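# Stand the tray's lying bottle upright inside the crate

## Task

Take the bottle that lies on its side on the tray and set it standing upright inside the crate. It counts only if the bottle stays upright there without the robot holding it. The crate and the tray must not end up tilted or shifted. Anything the robot is touching at the end must not settle by more than about a fingernail's width once released. Nothing may be pushed or knocked off the table.

## Robot and tools

Robot: two 6-joint arms, left_arm and right_arm, each ending in a parallel gripper. The names are just labels; left_arm is mounted on the +y side. Shared scene frame: origin on the table top midway between the arms, +x out over the table, +z up. Positions are in metres, angles in radians.

Tool execute_actions, argument actions: a list that is empty (LOOK: only returns the current state), or holds one action or one wait. An optional pictures boolean turns the camera images on or off; by default they are included.

An action is {"rows": [...], "steps": n}, with 1 to 15 rows and steps from 1 to 15 (15 if omitted). Each control step lasts 1/30 s and uses one row. If there are fewer rows than steps, the last row is repeated. Every row is one flat list of 18 numbers covering both arms, even when only one arm should move. Order: left_arm waist, shoulder, elbow, forearm roll, wrist pitch, wrist roll, then left gripper position, force_limit, speed; then the same nine for right_arm. The six joint numbers are absolute target angles in radians, in the same form as the Joint positions line, not offsets. Stated joint ranges per arm: waist -6.283 to 6.283, shoulder -6.283 to 6.283, elbow -2.792 to 2.792, forearm roll, wrist pitch and wrist roll each -6.283 to 6.283. A target more than 0.010 rad beyond a range end, and farther out than the joint's angle in the last result, gets the whole call refused and nothing is sent. The true end may be up to 0.010 rad off the stated one. Targets beyond it are clipped and reported as "joint sent to its limit", possibly for an earlier action.

Gripper numbers are absolute settings on a -1 to 1 scale. position: +1 is fully open (140 mm), about -0.8 is where the pads touch, -1 closes until blocked. force_limit: about 14 N at -1, 60 N at 0, 107 N at +1, for parts up to 40 mm wide. speed: about 30 mm/s at -1, 140 at 0, 250 at +1. Zero is a real command, so to leave a gripper alone, repeat its previous three values.

A wait is {"steps": n} with n up to 300. It sends nothing new and returns once that many steps have passed since the previous result; your own reply time is included in that count.

Motion limits: the drives ramp the targets at no more than 2.09 rad/s (waist, shoulder), 3.14 (elbow) and 3.93 (the three wrist joints). They take 0.3 s to reach full speed, and the joints of one arm are synchronised. Each commanded target is kept within a fixed lead of the measured angle: 0.456 rad for waist and shoulder, 0.683 for the elbow, 0.854 for the wrist joints. If the targets would move the gripper more than 70 mm away from where it is, they are scaled back. Large moves therefore need several calls. Between calls the arms keep heading for the last row sent until everything has nearly stopped or a step is HELD.

Results: each arm's line gives end_effector_position (m) and end_effector_quat_wxyz, plus linear and angular velocity. The printed position can be a little wrong, especially at long reach. end_effector_position is the point between the closed pads. Fingers point along the gripper's +z and close along its y. Fingertips reach about 33 mm past that point when closed and 9 mm when open. Closing pushes the tips roughly 24 mm farther out, so keep that clearance above surfaces. Joint positions, Joint velocities and joint torques are listed per arm in column order. Torque readings carry offsets and noise. "joint command not followed" means the clearance check altered or blocked joint targets on some steps; the gripper part of the row still ran. HELD marks steps where all or part of your row was not sent.

Gripping: send position -1 and confirm object_status = 2 (stopped on something while closing). The other codes are 0 moving, 1 blocked while opening, 3 reached the target or pads met (a thin item may still be held). position_measured is in counts: 3 is fully open, 230 is pads touching, and it is not linear in mm. Stopped fingers stay put until the position value changes by at least 0.01, or the object slips or yields. A new force_limit only applies during status 2 with a changed position, e.g. switch -1 to -0.98.

Avoid: arms touching or pressing each other; dropping, slamming or hard-pushing things; tipping or shifting the crate or tray. A contact torque at a joint's load limit is a fault: waist 299, shoulder 299, elbow 140, the three wrist joints 39.6 N m, held weight included. So is 144 N of outside force on the arm, tool or load. Either fault halts that arm for 10 s, drops the rest of the call, and lets the arm yield to the contact. Holding loads heats motors: after a MOTOR HOT warning, release or rest, or an OVER-TEMPERATURE FAULT will brake the arm. Expect occasional brief tugs on held parts or pushes on loose objects.

Cameras: cam_head_left, cam_head_right, cam_high, cam_low (672x504) and the fisheye wrist cameras cam_left_wrist, cam_right_wrist (504x504). Calibration (K, distortion, T_world_to_cam) is supplied but may be off by a few degrees or millimetres. zoom_image takes camera (one of those names) and region [x0, y0, x1, y1] in that image's pixels, origin top-left, at most 504x504. It gives a closer look at the latest image.

finished_scene with argument scene (the current scene number) ends and grades the scene irreversibly. Call it only once the bottle stands on its own in the crate and the grippers are clear. Replying without any tool call also ends the run.

Each tool is called after ">>>" in YAML: its name, and indented under it one key for each argument.

## Session

>>> execute_actions:
  actions: []

Scene clock: 0.00 s of 6600.00 s.
left_arm: end_effector_position=(+0.2339, +0.2097, +0.2870) position_measured=3 object_status=3 end_effector_quat_wxyz=(-0.430, -0.445, +0.771, +0.152) end_effector_velocity=(+0.000, -0.000, +0.001) end_effector_angular_velocity=(-0.001, -0.000, +0.001) | right_arm: end_effector_position=(+0.8611, -0.1370, +0.3595) position_measured=3 object_status=3 end_effector_quat_wxyz=(+0.632, -0.589, -0.394, -0.313) end_effector_velocity=(-0.000, -0.000, -0.001) end_effector_angular_velocity=(-0.001, +0.000, +0.001)
Joint positions: left_arm=[-0.575  0.008  2.111 -0.656  1.731  3.153] | right_arm=[ 0.074  0.612  1.524  1.458  1.737 -0.052]
Joint velocities: left_arm=[ 0.    -0.    -0.001 -0.001  0.    -0.   ] | right_arm=[-0.     0.    -0.    -0.001 -0.     0.   ]
Joint torques (N m, as the joint torque sensors report them, + toward a larger angle): no reading

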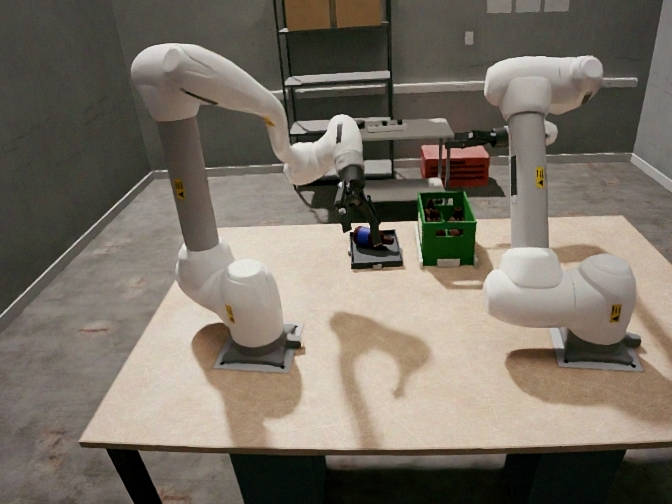

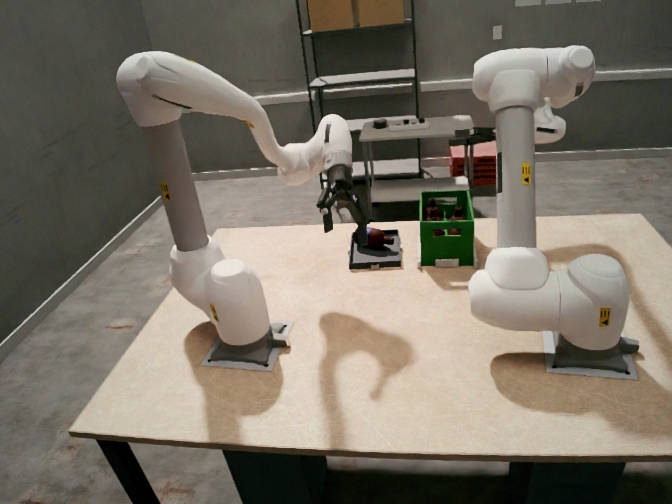

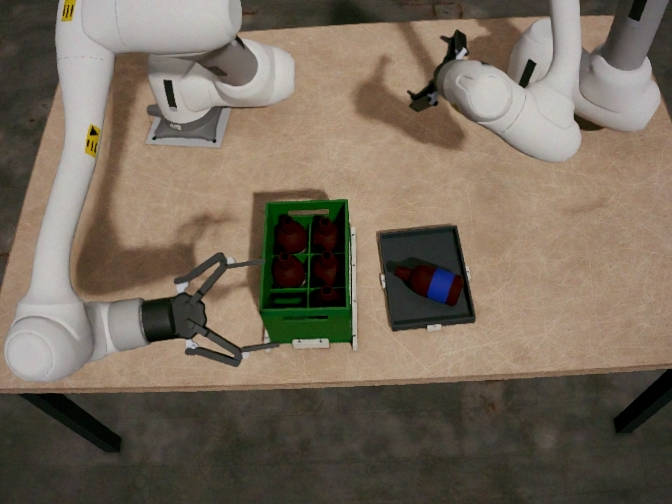

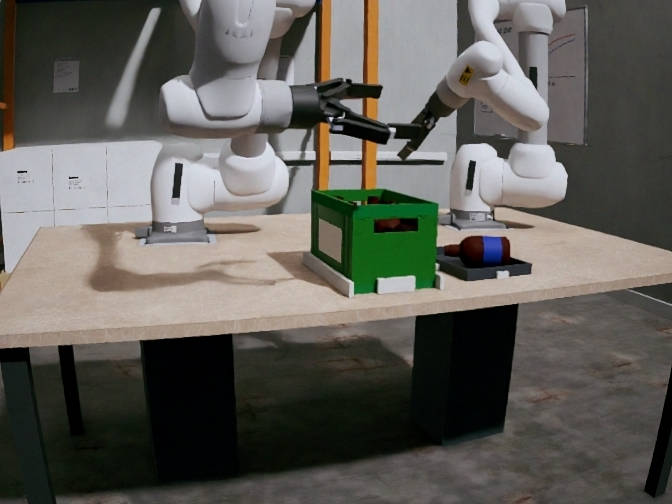

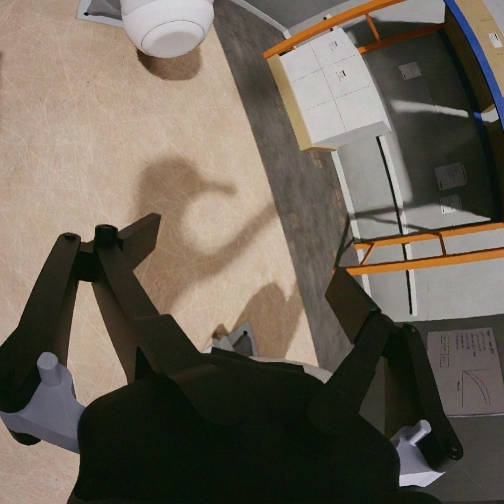

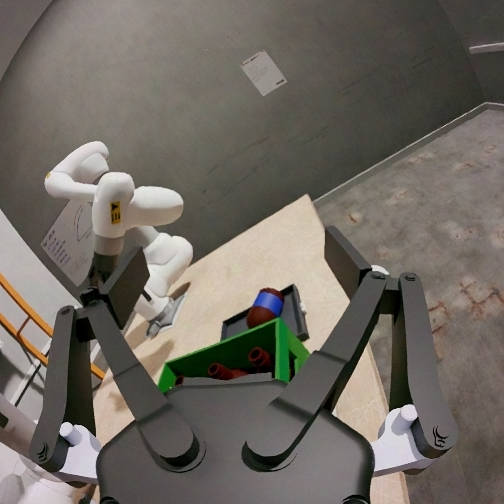

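>>> zoom_image:
  camera: "cam_high"
  region: [240, 180, 500, 375]

>>> zoom_image:
  camera: "cam_low"
  region: [290, 170, 550, 310]

Region (240, 180, 500, 375) of cam_high's 672x504 image, scaled by 1.938, with more detail than that image has; it fills the top 378 rows of this view, and the rest is white.

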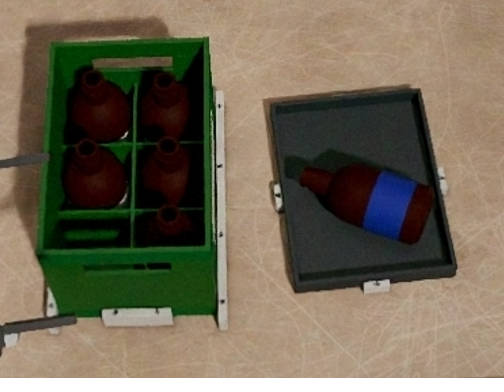

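Region (290, 170, 550, 310) of cam_low's 672x504 image, scaled by 1.938, with more detail than that image has; it fills the top 271 rows of this view, and the rest is white.

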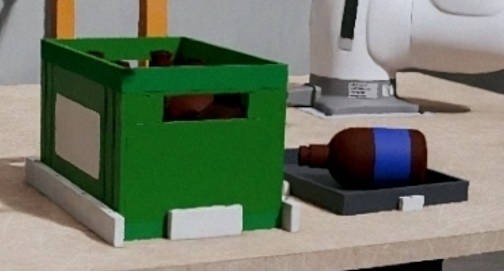

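>>> execute_actions:
  actions:
    - {"rows":[[-0.7495,0.3883,1.7057,0.4958,1.3047,2.54,0.5,0,0,-0.5,0.3,1.524,1.458,1.737,-0.052,1,0,0]]}
  pictures: false

>>> execute_actions:
  actions:
    - {"steps":60}

Scene clock: 77.43 s of 6600.00 s.
left_arm: end_effector_position=(+0.4031, +0.2141, +0.1892) position_measured=66 object_status=0 end_effector_quat_wxyz=(-0.151, -0.530, +0.807, +0.213) end_effector_velocity=(+0.416, +0.025, -0.148) end_effector_angular_velocity=(+0.730, -1.056, -0.198) | right_arm: end_effector_position=(+0.8773, -0.3100, +0.4571) position_measured=3 object_status=3 end_effector_quat_wxyz=(+0.559, -0.616, -0.369, -0.414) end_effector_velocity=(-0.009, -0.399, +0.199) end_effector_angular_velocity=(-0.079, -0.263, -0.528)
Joint positions: left_arm=[-0.655  0.183  1.924 -0.179  1.535  2.871] | right_arm=[-0.151  0.481  1.524  1.458  1.737 -0.052]
Joint velocities: left_arm=[-0.157  0.341 -0.363  1.114 -0.378 -0.545] | right_arm=[-0.528 -0.272 -0.002  0.001 -0.     0.   ]
Joint torques (N m, as the joint torque sensors report them, + toward a larger angle): left_arm=[ -4.61 -52.65 -35.64   3.     1.38   0.6 ] | right_arm=[ -3.89 -87.63 -38.35   2.18   0.82   0.67]
Steps of this call (steps 1 to 90: nothing new was sent; then 73.93 s passed at rest; steps 91 to 105: all 15 steps of this action). Readings (joint positions | what the end effector reports):
91: left_arm=[-0.575 0.008 2.111 -0.656 1.731 3.152] | right_arm=[0.074 0.611 1.524 1.458 1.737 -0.052] | left_arm position_measured=3 object_status=0 | right_arm position_measured=3 object_status=3
92: left_arm=[-0.576 0.011 2.108 -0.649 1.728 3.147] | right_arm=[0.071 0.609 1.524 1.458 1.737 -0.052] | left_arm position_measured=6 object_status=0 | right_arm position_measured=3 object_status=3
94: left_arm=[-0.587 0.035 2.081 -0.594 1.700 3.108] | right_arm=[0.042 0.590 1.524 1.458 1.737 -0.052] | left_arm position_measured=21 object_status=0 | right_arm position_measured=3 object_status=3
98: left_arm=[-0.616 0.098 2.015 -0.443 1.630 3.008] | right_arm=[-0.028 0.546 1.523 1.458 1.737 -0.052] | left_arm position_measured=51 object_status=0 | right_arm position_measured=3 object_status=3
105: the state above

Scene clock: 79.43 s of 6600.00 s.
left_arm: end_effector_position=(+0.6755, +0.1698, +0.1589) position_measured=66 object_status=3 end_effector_quat_wxyz=(+0.217, -0.525, +0.811, +0.140) end_effector_velocity=(+0.000, +0.000, +0.001) end_effector_angular_velocity=(-0.001, -0.001, -0.001) | right_arm: end_effector_position=(+0.8212, -0.5523, +0.5828) position_measured=3 object_status=3 end_effector_quat_wxyz=(-0.422, +0.658, +0.317, +0.537) end_effector_velocity=(-0.000, +0.000, -0.000) end_effector_angular_velocity=(+0.001, +0.000, -0.000)
Joint positions: left_arm=[-0.75   0.388  1.706  0.496  1.305  2.54 ] | right_arm=[-0.5    0.3    1.524  1.458  1.737 -0.052]
Joint velocities: left_arm=[ 0.    -0.002  0.     0.    -0.001  0.001] | right_arm=[ 0.    -0.     0.001  0.001  0.    -0.   ]
Joint torques (N m, as the joint torque sensors report them, + toward a larger angle): left_arm=[ -4.93 -75.65 -37.81   3.82   1.12   0.51] | right_arm=[ -3.12 -72.24 -40.59   2.51   0.39   0.72]
Steps of this call (steps 1 to 45: the robot went on to your last target; steps 46 to 60: nothing new was sent). Readings (joint positions | what the end effector reports):
1: left_arm=[-0.660 0.194 1.912 -0.141 1.522 2.852] | right_arm=[-0.169 0.471 1.524 1.458 1.737 -0.052] | left_arm position_measured=66 object_status=3 | right_arm position_measured=3 object_status=3
2: left_arm=[-0.665 0.206 1.900 -0.104 1.509 2.834] | right_arm=[-0.187 0.462 1.524 1.458 1.737 -0.052] | left_arm position_measured=66 object_status=3 | right_arm position_measured=3 object_status=3
4: left_arm=[-0.676 0.228 1.876 -0.030 1.484 2.797] | right_arm=[-0.223 0.443 1.524 1.458 1.737 -0.052] | left_arm position_measured=66 object_status=3 | right_arm position_measured=3 object_status=3
8: left_arm=[-0.696 0.273 1.829 0.117 1.434 2.726] | right_arm=[-0.296 0.406 1.524 1.458 1.737 -0.052] | left_arm position_measured=66 object_status=3 | right_arm position_measured=3 object_status=3
60: the state above
All arms were judged still, so your last target was given up. Only a new action makes them travel on or press farther. Fingers that are still opening or closing keep moving.
camera_calibration (this result's frames):
cam_left_wrist: T_world_to_cam=[[-0.980577, 0.155291, -0.119803, 0.651966], [0.0195991, 0.685352, 0.727949, -0.232904], [0.195151, 0.711462, -0.675084, 0.0419526], [0, 0, 0, 1]] pos_world=[0.635681, 0.0285292, 0.275971]
cam_right_wrist: T_world_to_cam=[[0.829028, -0.479097, -0.288408, -0.78935], [-0.469477, -0.31609, -0.824426, 0.701185], [0.303817, 0.818873, -0.486972, 0.670686], [0, 0, 0, 1]] pos_world=[0.779817, -0.705745, 0.677026]

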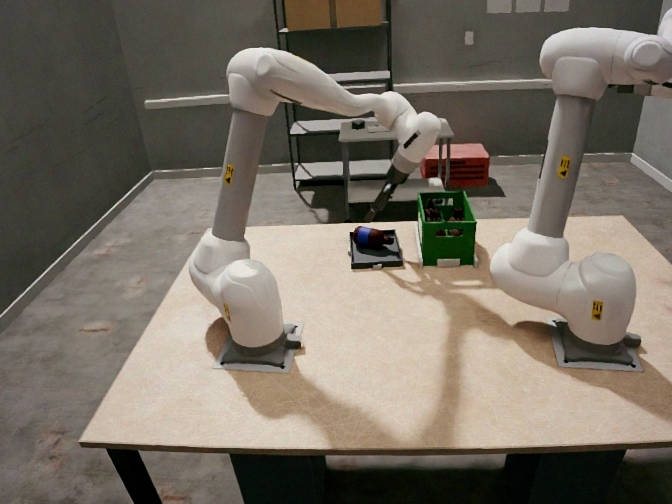

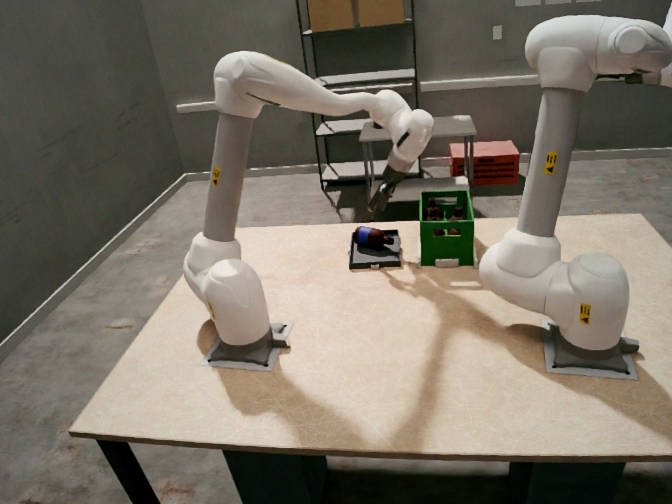

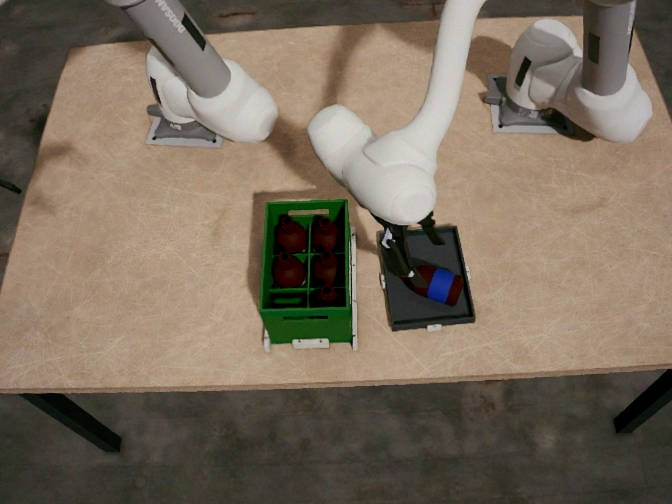

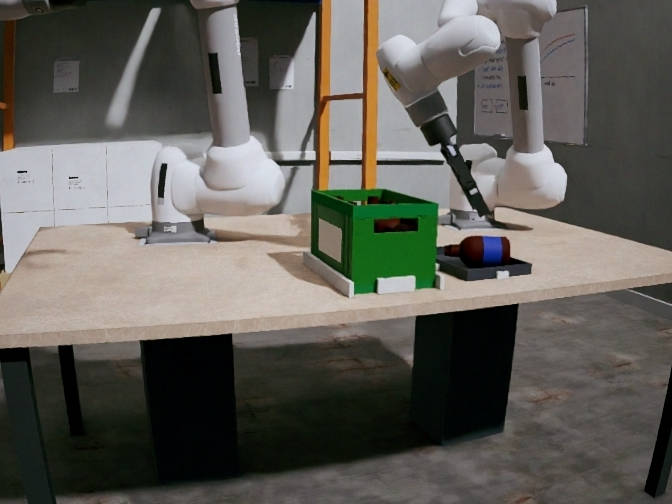

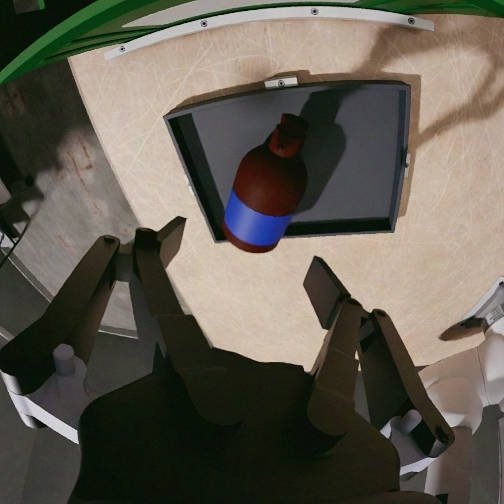

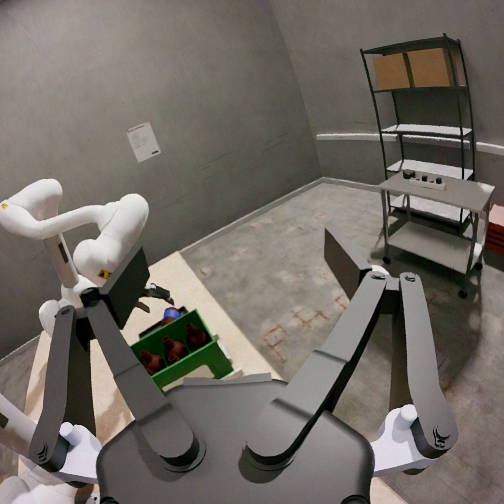

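>>> execute_actions:
  actions:
    - {"rows":[[-0.6698,0.4629,1.8188,0.5566,1.1102,2.501,0.5,0,0,-0.5,0.3,1.524,1.458,1.737,-0.052,1,0,0]]}
  pictures: false

>>> execute_actions:
  actions:
    - {"steps":20}

Scene clock: 90.33 s of 6600.00 s.
left_arm: end_effector_position=(+0.7005, +0.2247, +0.0547) position_measured=66 object_status=3 end_effector_quat_wxyz=(+0.217, -0.525, +0.811, +0.140) end_effector_velocity=(-0.000, +0.002, -0.004) end_effector_angular_velocity=(+0.000, +0.001, -0.000) | right_arm: end_effector_position=(+0.8212, -0.5523, +0.5828) position_measured=3 object_status=3 end_effector_quat_wxyz=(-0.422, +0.658, +0.317, +0.537) end_effector_velocity=(+0.000, -0.000, +0.001) end_effector_angular_velocity=(-0.000, -0.002, -0.000)
Joint positions: left_arm=[-0.67   0.463  1.818  0.557  1.111  2.501] | right_arm=[-0.5    0.3    1.524  1.458  1.737 -0.052]
Joint velocities: left_arm=[ 0.002  0.002  0.005  0.002 -0.006 -0.001] | right_arm=[-0.    -0.    -0.001  0.001  0.     0.   ]
Joint torques (N m, as the joint torque sensors report them, + toward a larger angle): left_arm=[ -5.93 -79.4  -33.52   3.6    0.85   0.54] | right_arm=[ -3.36 -72.22 -40.82   2.42   0.31   0.93]
Steps of this call (steps 1 to 90: nothing new was sent; then 7.40 s passed at rest; steps 91 to 105: all 15 steps of this action). Readings (joint positions | what the end effector reports):
91: left_arm=[-0.749 0.388 1.706 0.496 1.305 2.540] | right_arm=[-0.500 0.300 1.524 1.458 1.737 -0.052] | left_arm position_measured=66 object_status=3 | right_arm position_measured=3 object_status=3
92: left_arm=[-0.747 0.391 1.709 0.498 1.298 2.539] | right_arm=[-0.500 0.300 1.524 1.458 1.737 -0.052] | left_arm position_measured=66 object_status=3 | right_arm position_measured=3 object_status=3
94: left_arm=[-0.727 0.410 1.739 0.514 1.247 2.529] | right_arm=[-0.500 0.300 1.524 1.458 1.737 -0.052] | left_arm position_measured=66 object_status=3 | right_arm position_measured=3 object_status=3
98: left_arm=[-0.685 0.449 1.798 0.545 1.146 2.508] | right_arm=[-0.500 0.300 1.524 1.458 1.737 -0.052] | left_arm position_measured=66 object_status=3 | right_arm position_measured=3 object_status=3
105: the state above

Scene clock: 91.00 s of 6600.00 s.
left_arm: end_effector_position=(+0.7005, +0.2249, +0.0544) position_measured=66 object_status=3 end_effector_quat_wxyz=(+0.217, -0.525, +0.811, +0.140) end_effector_velocity=(-0.001, +0.001, -0.000) end_effector_angular_velocity=(+0.001, +0.001, -0.000) | right_arm: end_effector_position=(+0.8212, -0.5523, +0.5828) position_measured=3 object_status=3 end_effector_quat_wxyz=(-0.422, +0.658, +0.317, +0.537) end_effector_velocity=(-0.000, +0.000, -0.001) end_effector_angular_velocity=(+0.001, +0.001, -0.000)
Joint positions: left_arm=[-0.67   0.463  1.819  0.557  1.11   2.501] | right_arm=[-0.5    0.3    1.524  1.458  1.737 -0.052]
Joint velocities: left_arm=[-0.    -0.     0.001 -0.     0.001  0.001] | right_arm=[ 0.     0.     0.002  0.    -0.     0.   ]
Joint torques (N m, as the joint torque sensors report them, + toward a larger angle): left_arm=[ -4.41 -78.05 -32.72   3.28   0.82   0.49] | right_arm=[ -3.75 -72.51 -40.65   2.36   0.29   0.73]
Steps of this call (steps 1 to 15: the robot went on to your last target; steps 16 to 20: nothing new was sent). Readings (joint positions | what the end effector reports):
1: left_arm=[-0.670 0.463 1.819 0.557 1.110 2.501] | right_arm=[-0.500 0.300 1.524 1.458 1.737 -0.052] | left_arm position_measured=66 object_status=3 | right_arm position_measured=3 object_status=3
2: left_arm=[-0.670 0.463 1.819 0.557 1.110 2.501] | right_arm=[-0.500 0.300 1.524 1.458 1.737 -0.052] | left_arm position_measured=66 object_status=3 | right_arm position_measured=3 object_status=3
4: left_arm=[-0.670 0.463 1.819 0.557 1.110 2.501] | right_arm=[-0.500 0.300 1.524 1.458 1.737 -0.052] | left_arm position_measured=66 object_status=3 | right_arm position_measured=3 object_status=3
8: left_arm=[-0.670 0.463 1.819 0.557 1.110 2.501] | right_arm=[-0.500 0.300 1.524 1.458 1.737 -0.052] | left_arm position_measured=66 object_status=3 | right_arm position_measured=3 object_status=3
20: the state above
All arms were judged still, so your last target was given up. Only a new action makes them travel on or press farther. Fingers that are still opening or closing keep moving.
camera_calibration (this result's frames):
cam_left_wrist: T_world_to_cam=[[-0.980504, 0.156483, -0.118852, 0.655028], [0.0210076, 0.684849, 0.728382, -0.195963], [0.195375, 0.711684, -0.674784, -0.0728745], [0, 0, 0, 1]] pos_world=[0.660612, 0.0835678, 0.171413]
cam_right_wrist: T_world_to_cam=[[0.829028, -0.479097, -0.288408, -0.78935], [-0.469477, -0.31609, -0.824427, 0.701185], [0.303818, 0.818873, -0.486972, 0.670686], [0, 0, 0, 1]] pos_world=[0.779817, -0.705745, 0.677026]

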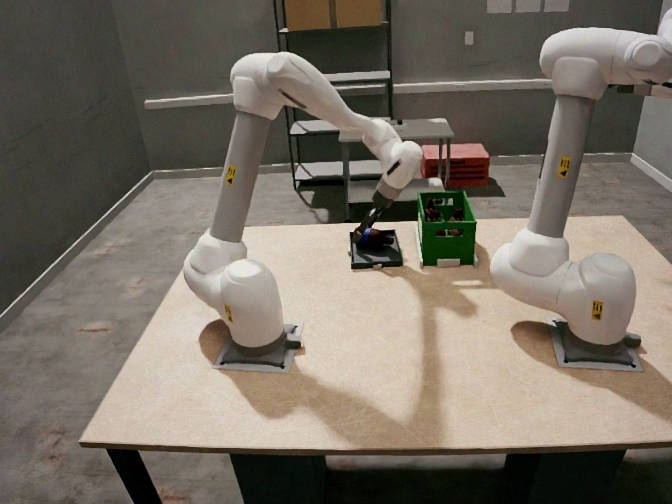

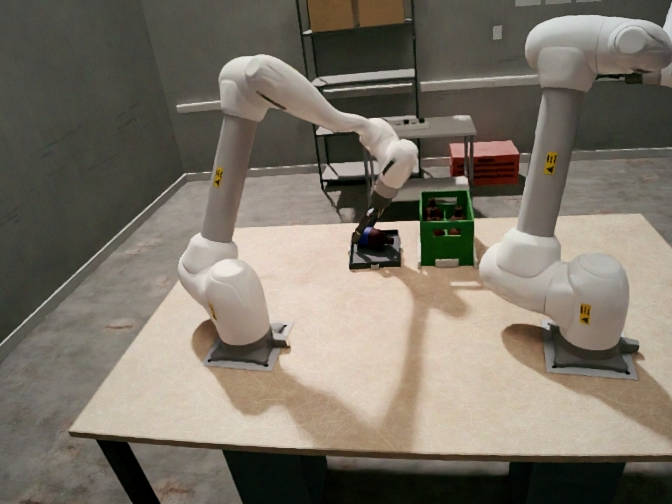

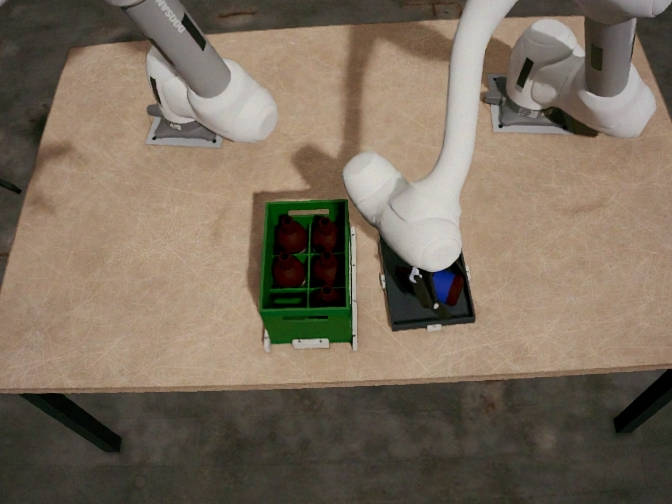

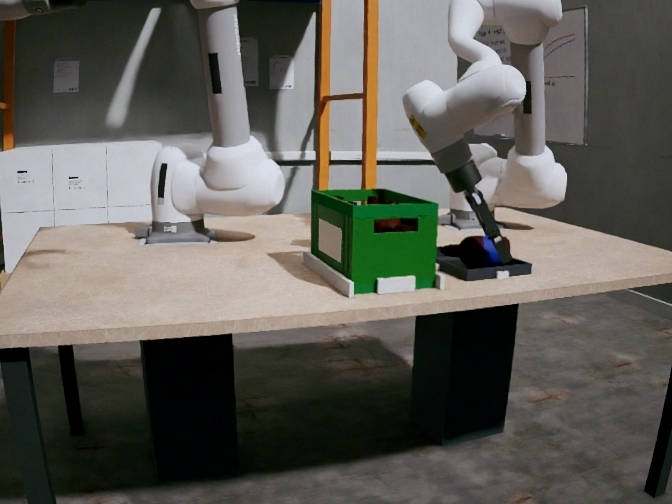

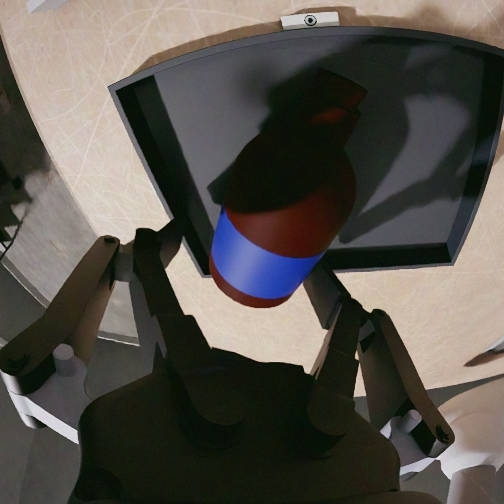

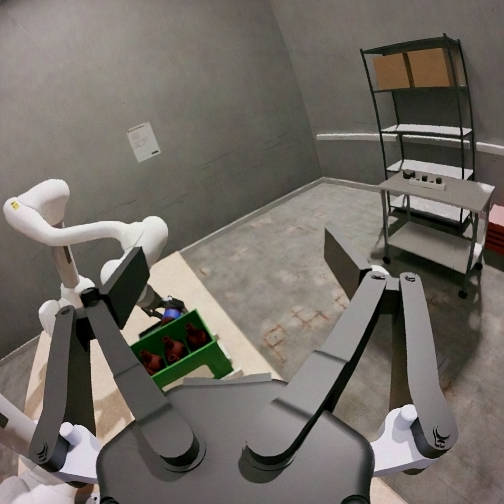

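>>> execute_actions:
  actions:
    - {"rows":[[-0.7011,0.4582,1.8266,0.547,1.1199,2.4767,0.5,0,0,-0.5,0.3,1.524,1.458,1.737,-0.052,1,0,0]]}
  pictures: false

>>> execute_actions:
  actions:
    - {"rows":[[-0.7011,0.4582,1.8266,0.547,1.1199,2.4767,-1,0,-0.5,-0.5,0.3,1.524,1.458,1.737,-0.052,1,0,0]]}
  pictures: false

>>> execute_actions:
  actions:
    - {"steps":15}

Scene clock: 99.93 s of 6600.00 s.
left_arm: end_effector_position=(+0.6836, +0.2110, +0.0544) position_measured=66 object_status=3 end_effector_quat_wxyz=(+0.217, -0.525, +0.811, +0.140) end_effector_velocity=(-0.000, -0.000, -0.001) end_effector_angular_velocity=(-0.001, +0.001, +0.002) | right_arm: end_effector_position=(+0.8212, -0.5523, +0.5828) position_measured=3 object_status=3 end_effector_quat_wxyz=(-0.422, +0.658, +0.317, +0.537) end_effector_velocity=(+0.000, -0.000, +0.001) end_effector_angular_velocity=(+0.001, -0.002, -0.000)
Joint positions: left_arm=[-0.701  0.458  1.827  0.547  1.12   2.477] | right_arm=[-0.5    0.3    1.524  1.458  1.737 -0.052]
Joint velocities: left_arm=[-0.     0.001 -0.001 -0.002 -0.    -0.001] | right_arm=[-0.     0.    -0.001  0.002  0.     0.   ]
Joint torques (N m, as the joint torque sensors report them, + toward a larger angle): left_arm=[ -4.48 -77.67 -34.5    3.38   1.22   0.53] | right_arm=[ -3.47 -72.42 -40.58   2.44   0.35   0.76]
Steps of this call (steps 1 to 90: nothing new was sent; then 5.43 s passed at rest; steps 91 to 105: all 15 steps of this action). Readings (joint positions | what the end effector reports):
91: left_arm=[-0.670 0.463 1.819 0.557 1.110 2.501] | right_arm=[-0.500 0.300 1.524 1.458 1.737 -0.052] | left_arm position_measured=66 object_status=3 | right_arm position_measured=3 object_status=3
92: left_arm=[-0.673 0.463 1.820 0.556 1.111 2.498] | right_arm=[-0.500 0.300 1.524 1.458 1.737 -0.052] | left_arm position_measured=66 object_status=3 | right_arm position_measured=3 object_status=3
94: left_arm=[-0.690 0.460 1.824 0.550 1.117 2.485] | right_arm=[-0.500 0.300 1.524 1.458 1.737 -0.052] | left_arm position_measured=66 object_status=3 | right_arm position_measured=3 object_status=3
98: left_arm=[-0.700 0.458 1.826 0.547 1.120 2.477] | right_arm=[-0.500 0.300 1.524 1.458 1.737 -0.052] | left_arm position_measured=66 object_status=3 | right_arm position_measured=3 object_status=3
105: the state above

Scene clock: 100.43 s of 6600.00 s.
left_arm: end_effector_position=(+0.6835, +0.2109, +0.0544) position_measured=122 object_status=0 end_effector_quat_wxyz=(+0.217, -0.525, +0.811, +0.140) end_effector_velocity=(+0.000, +0.000, +0.001) end_effector_angular_velocity=(-0.000, -0.001, +0.000) | right_arm: end_effector_position=(+0.8212, -0.5523, +0.5828) position_measured=3 object_status=3 end_effector_quat_wxyz=(-0.422, +0.658, +0.317, +0.537) end_effector_velocity=(-0.000, -0.000, +0.001) end_effector_angular_velocity=(-0.002, -0.001, +0.000)
Joint positions: left_arm=[-0.701  0.458  1.827  0.547  1.12   2.477] | right_arm=[-0.5    0.3    1.524  1.458  1.737 -0.052]
Joint velocities: left_arm=[-0.    -0.001 -0.     0.     0.001 -0.   ] | right_arm=[-0.    -0.    -0.002 -0.001  0.     0.   ]
Joint torques (N m, as the joint torque sensors report them, + toward a larger angle): left_arm=[ -1.36 -72.2  -30.06   3.04   0.63   0.87] | right_arm=[ -3.99 -71.91 -40.41   2.46   0.26   0.83]
Steps of this call (steps 1 to 15: all 15 steps of this action). Readings (joint positions | what the end effector reports):
1: left_arm=[-0.701 0.458 1.827 0.547 1.120 2.477] | right_arm=[-0.500 0.300 1.524 1.458 1.737 -0.052] | left_arm position_measured=66 object_status=0 | right_arm position_measured=3 object_status=3
2: left_arm=[-0.701 0.458 1.827 0.547 1.120 2.477] | right_arm=[-0.500 0.300 1.524 1.458 1.737 -0.052] | left_arm position_measured=68 object_status=0 | right_arm position_measured=3 object_status=3
4: left_arm=[-0.701 0.458 1.827 0.547 1.120 2.477] | right_arm=[-0.500 0.300 1.524 1.458 1.737 -0.052] | left_arm position_measured=77 object_status=0 | right_arm position_measured=3 object_status=3
8: left_arm=[-0.701 0.458 1.827 0.547 1.120 2.477] | right_arm=[-0.500 0.300 1.524 1.458 1.737 -0.052] | left_arm position_measured=95 object_status=0 | right_arm position_measured=3 object_status=3
15: the state above

Scene clock: 100.93 s of 6600.00 s.
left_arm: end_effector_position=(+0.6835, +0.2109, +0.0544) position_measured=122 object_status=2 end_effector_quat_wxyz=(+0.217, -0.525, +0.811, +0.140) end_effector_velocity=(+0.001, +0.000, +0.000) end_effector_angular_velocity=(+0.000, -0.001, -0.000) | right_arm: end_effector_position=(+0.8212, -0.5523, +0.5828) position_measured=3 object_status=3 end_effector_quat_wxyz=(-0.422, +0.658, +0.317, +0.537) end_effector_velocity=(-0.001, +0.000, -0.000) end_effector_angular_velocity=(-0.002, +0.001, +0.000)
Joint positions: left_arm=[-0.701  0.458  1.827  0.547  1.12   2.477] | right_arm=[-0.5    0.3    1.524  1.458  1.737 -0.052]
Joint velocities: left_arm=[ 0.    -0.    -0.     0.001  0.     0.   ] | right_arm=[-0.    -0.001  0.    -0.002 -0.     0.   ]
Joint torques (N m, as the joint torque sensors report them, + toward a larger angle): left_arm=[ -2.29 -71.8  -29.13   2.65   0.65   0.7 ] | right_arm=[ -2.52 -72.41 -40.48   2.42   0.24   0.7 ]
Steps of this call (steps 1 to 15: the robot went on to your last target). Readings (joint positions | what the end effector reports):
1: left_arm=[-0.701 0.458 1.827 0.547 1.120 2.477] | right_arm=[-0.500 0.300 1.524 1.458 1.737 -0.052] | left_arm position_measured=122 object_status=0 | right_arm position_measured=3 object_status=3
2: left_arm=[-0.701 0.458 1.827 0.547 1.120 2.477] | right_arm=[-0.500 0.300 1.524 1.458 1.737 -0.052] | left_arm position_measured=122 object_status=0 | right_arm position_measured=3 object_status=3
4: left_arm=[-0.701 0.458 1.827 0.547 1.120 2.477] | right_arm=[-0.500 0.300 1.524 1.458 1.737 -0.052] | left_arm position_measured=122 object_status=2 | right_arm position_measured=3 object_status=3
8: left_arm=[-0.701 0.458 1.827 0.547 1.120 2.477] | right_arm=[-0.500 0.300 1.524 1.458 1.737 -0.052] | left_arm position_measured=122 object_status=2 | right_arm position_measured=3 object_status=3
15: the state above
All arms were judged still, so your last target was given up. Only a new action makes them travel on or press farther. Fingers that are still opening or closing keep moving.
camera_calibration (this result's frames):
cam_left_wrist: T_world_to_cam=[[-0.980469, 0.156607, -0.118973, 0.64051], [0.0209981, 0.684823, 0.728406, -0.186034], [0.195549, 0.711682, -0.674737, -0.0597324], [0, 0, 0, 1]] pos_world=[0.643587, 0.0696021, 0.171408]
cam_right_wrist: T_world_to_cam=[[0.829032, -0.479089, -0.288409, -0.789346], [-0.469473, -0.316092, -0.824428, 0.701181], [0.30381, 0.818877, -0.48697, 0.670693], [0, 0, 0, 1]] pos_world=[0.779815, -0.705744, 0.677026]

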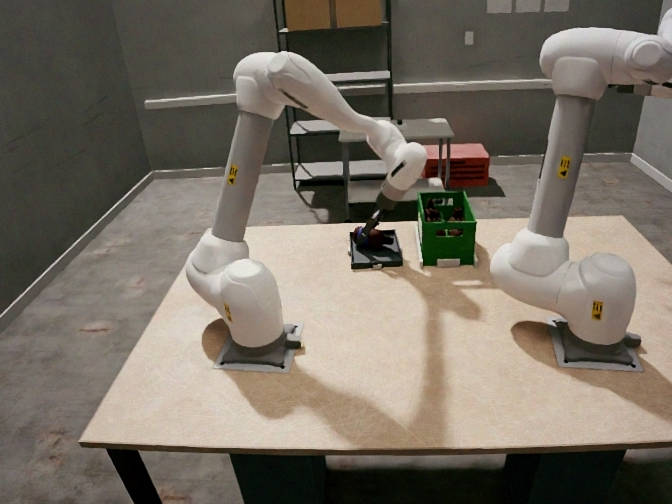

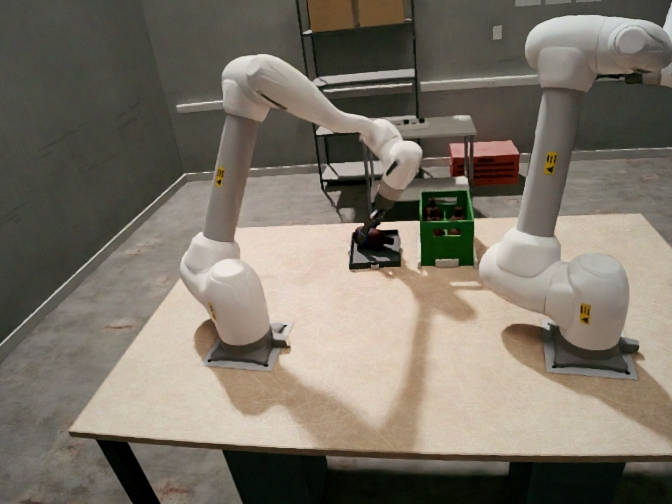

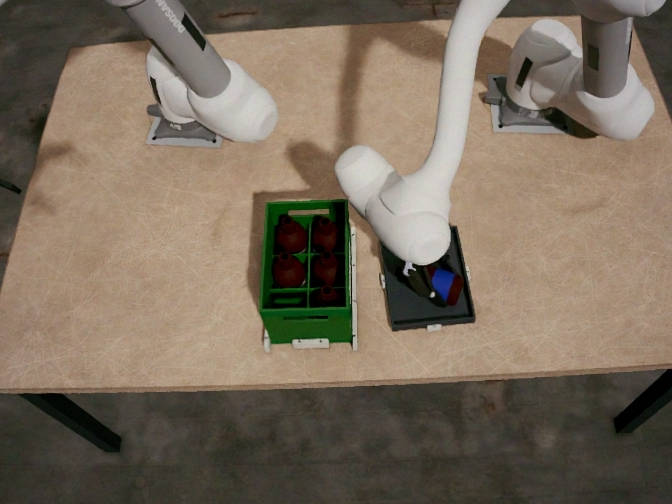

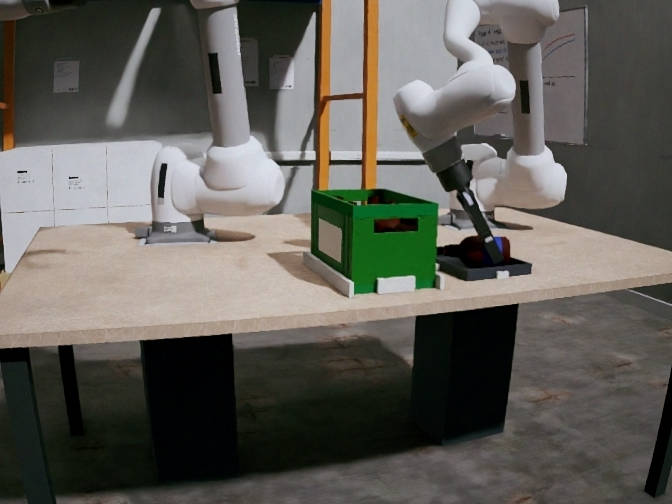

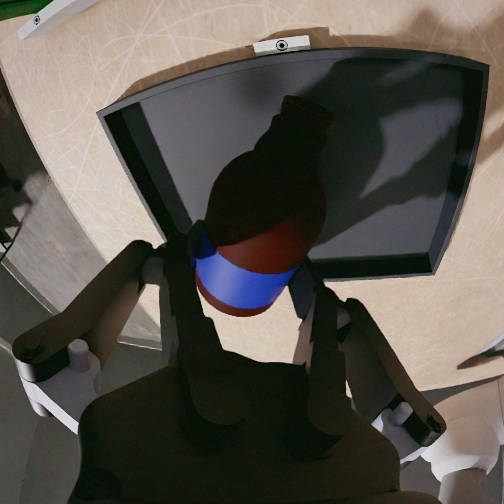

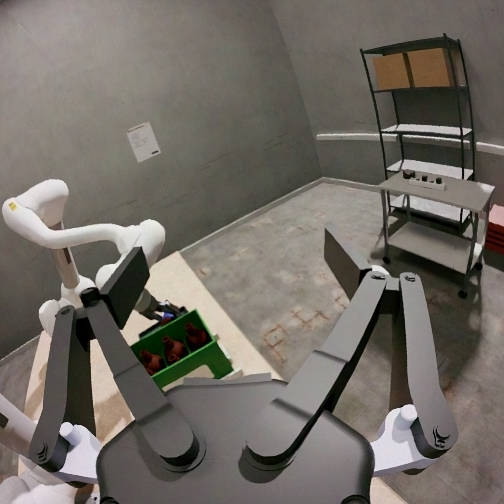

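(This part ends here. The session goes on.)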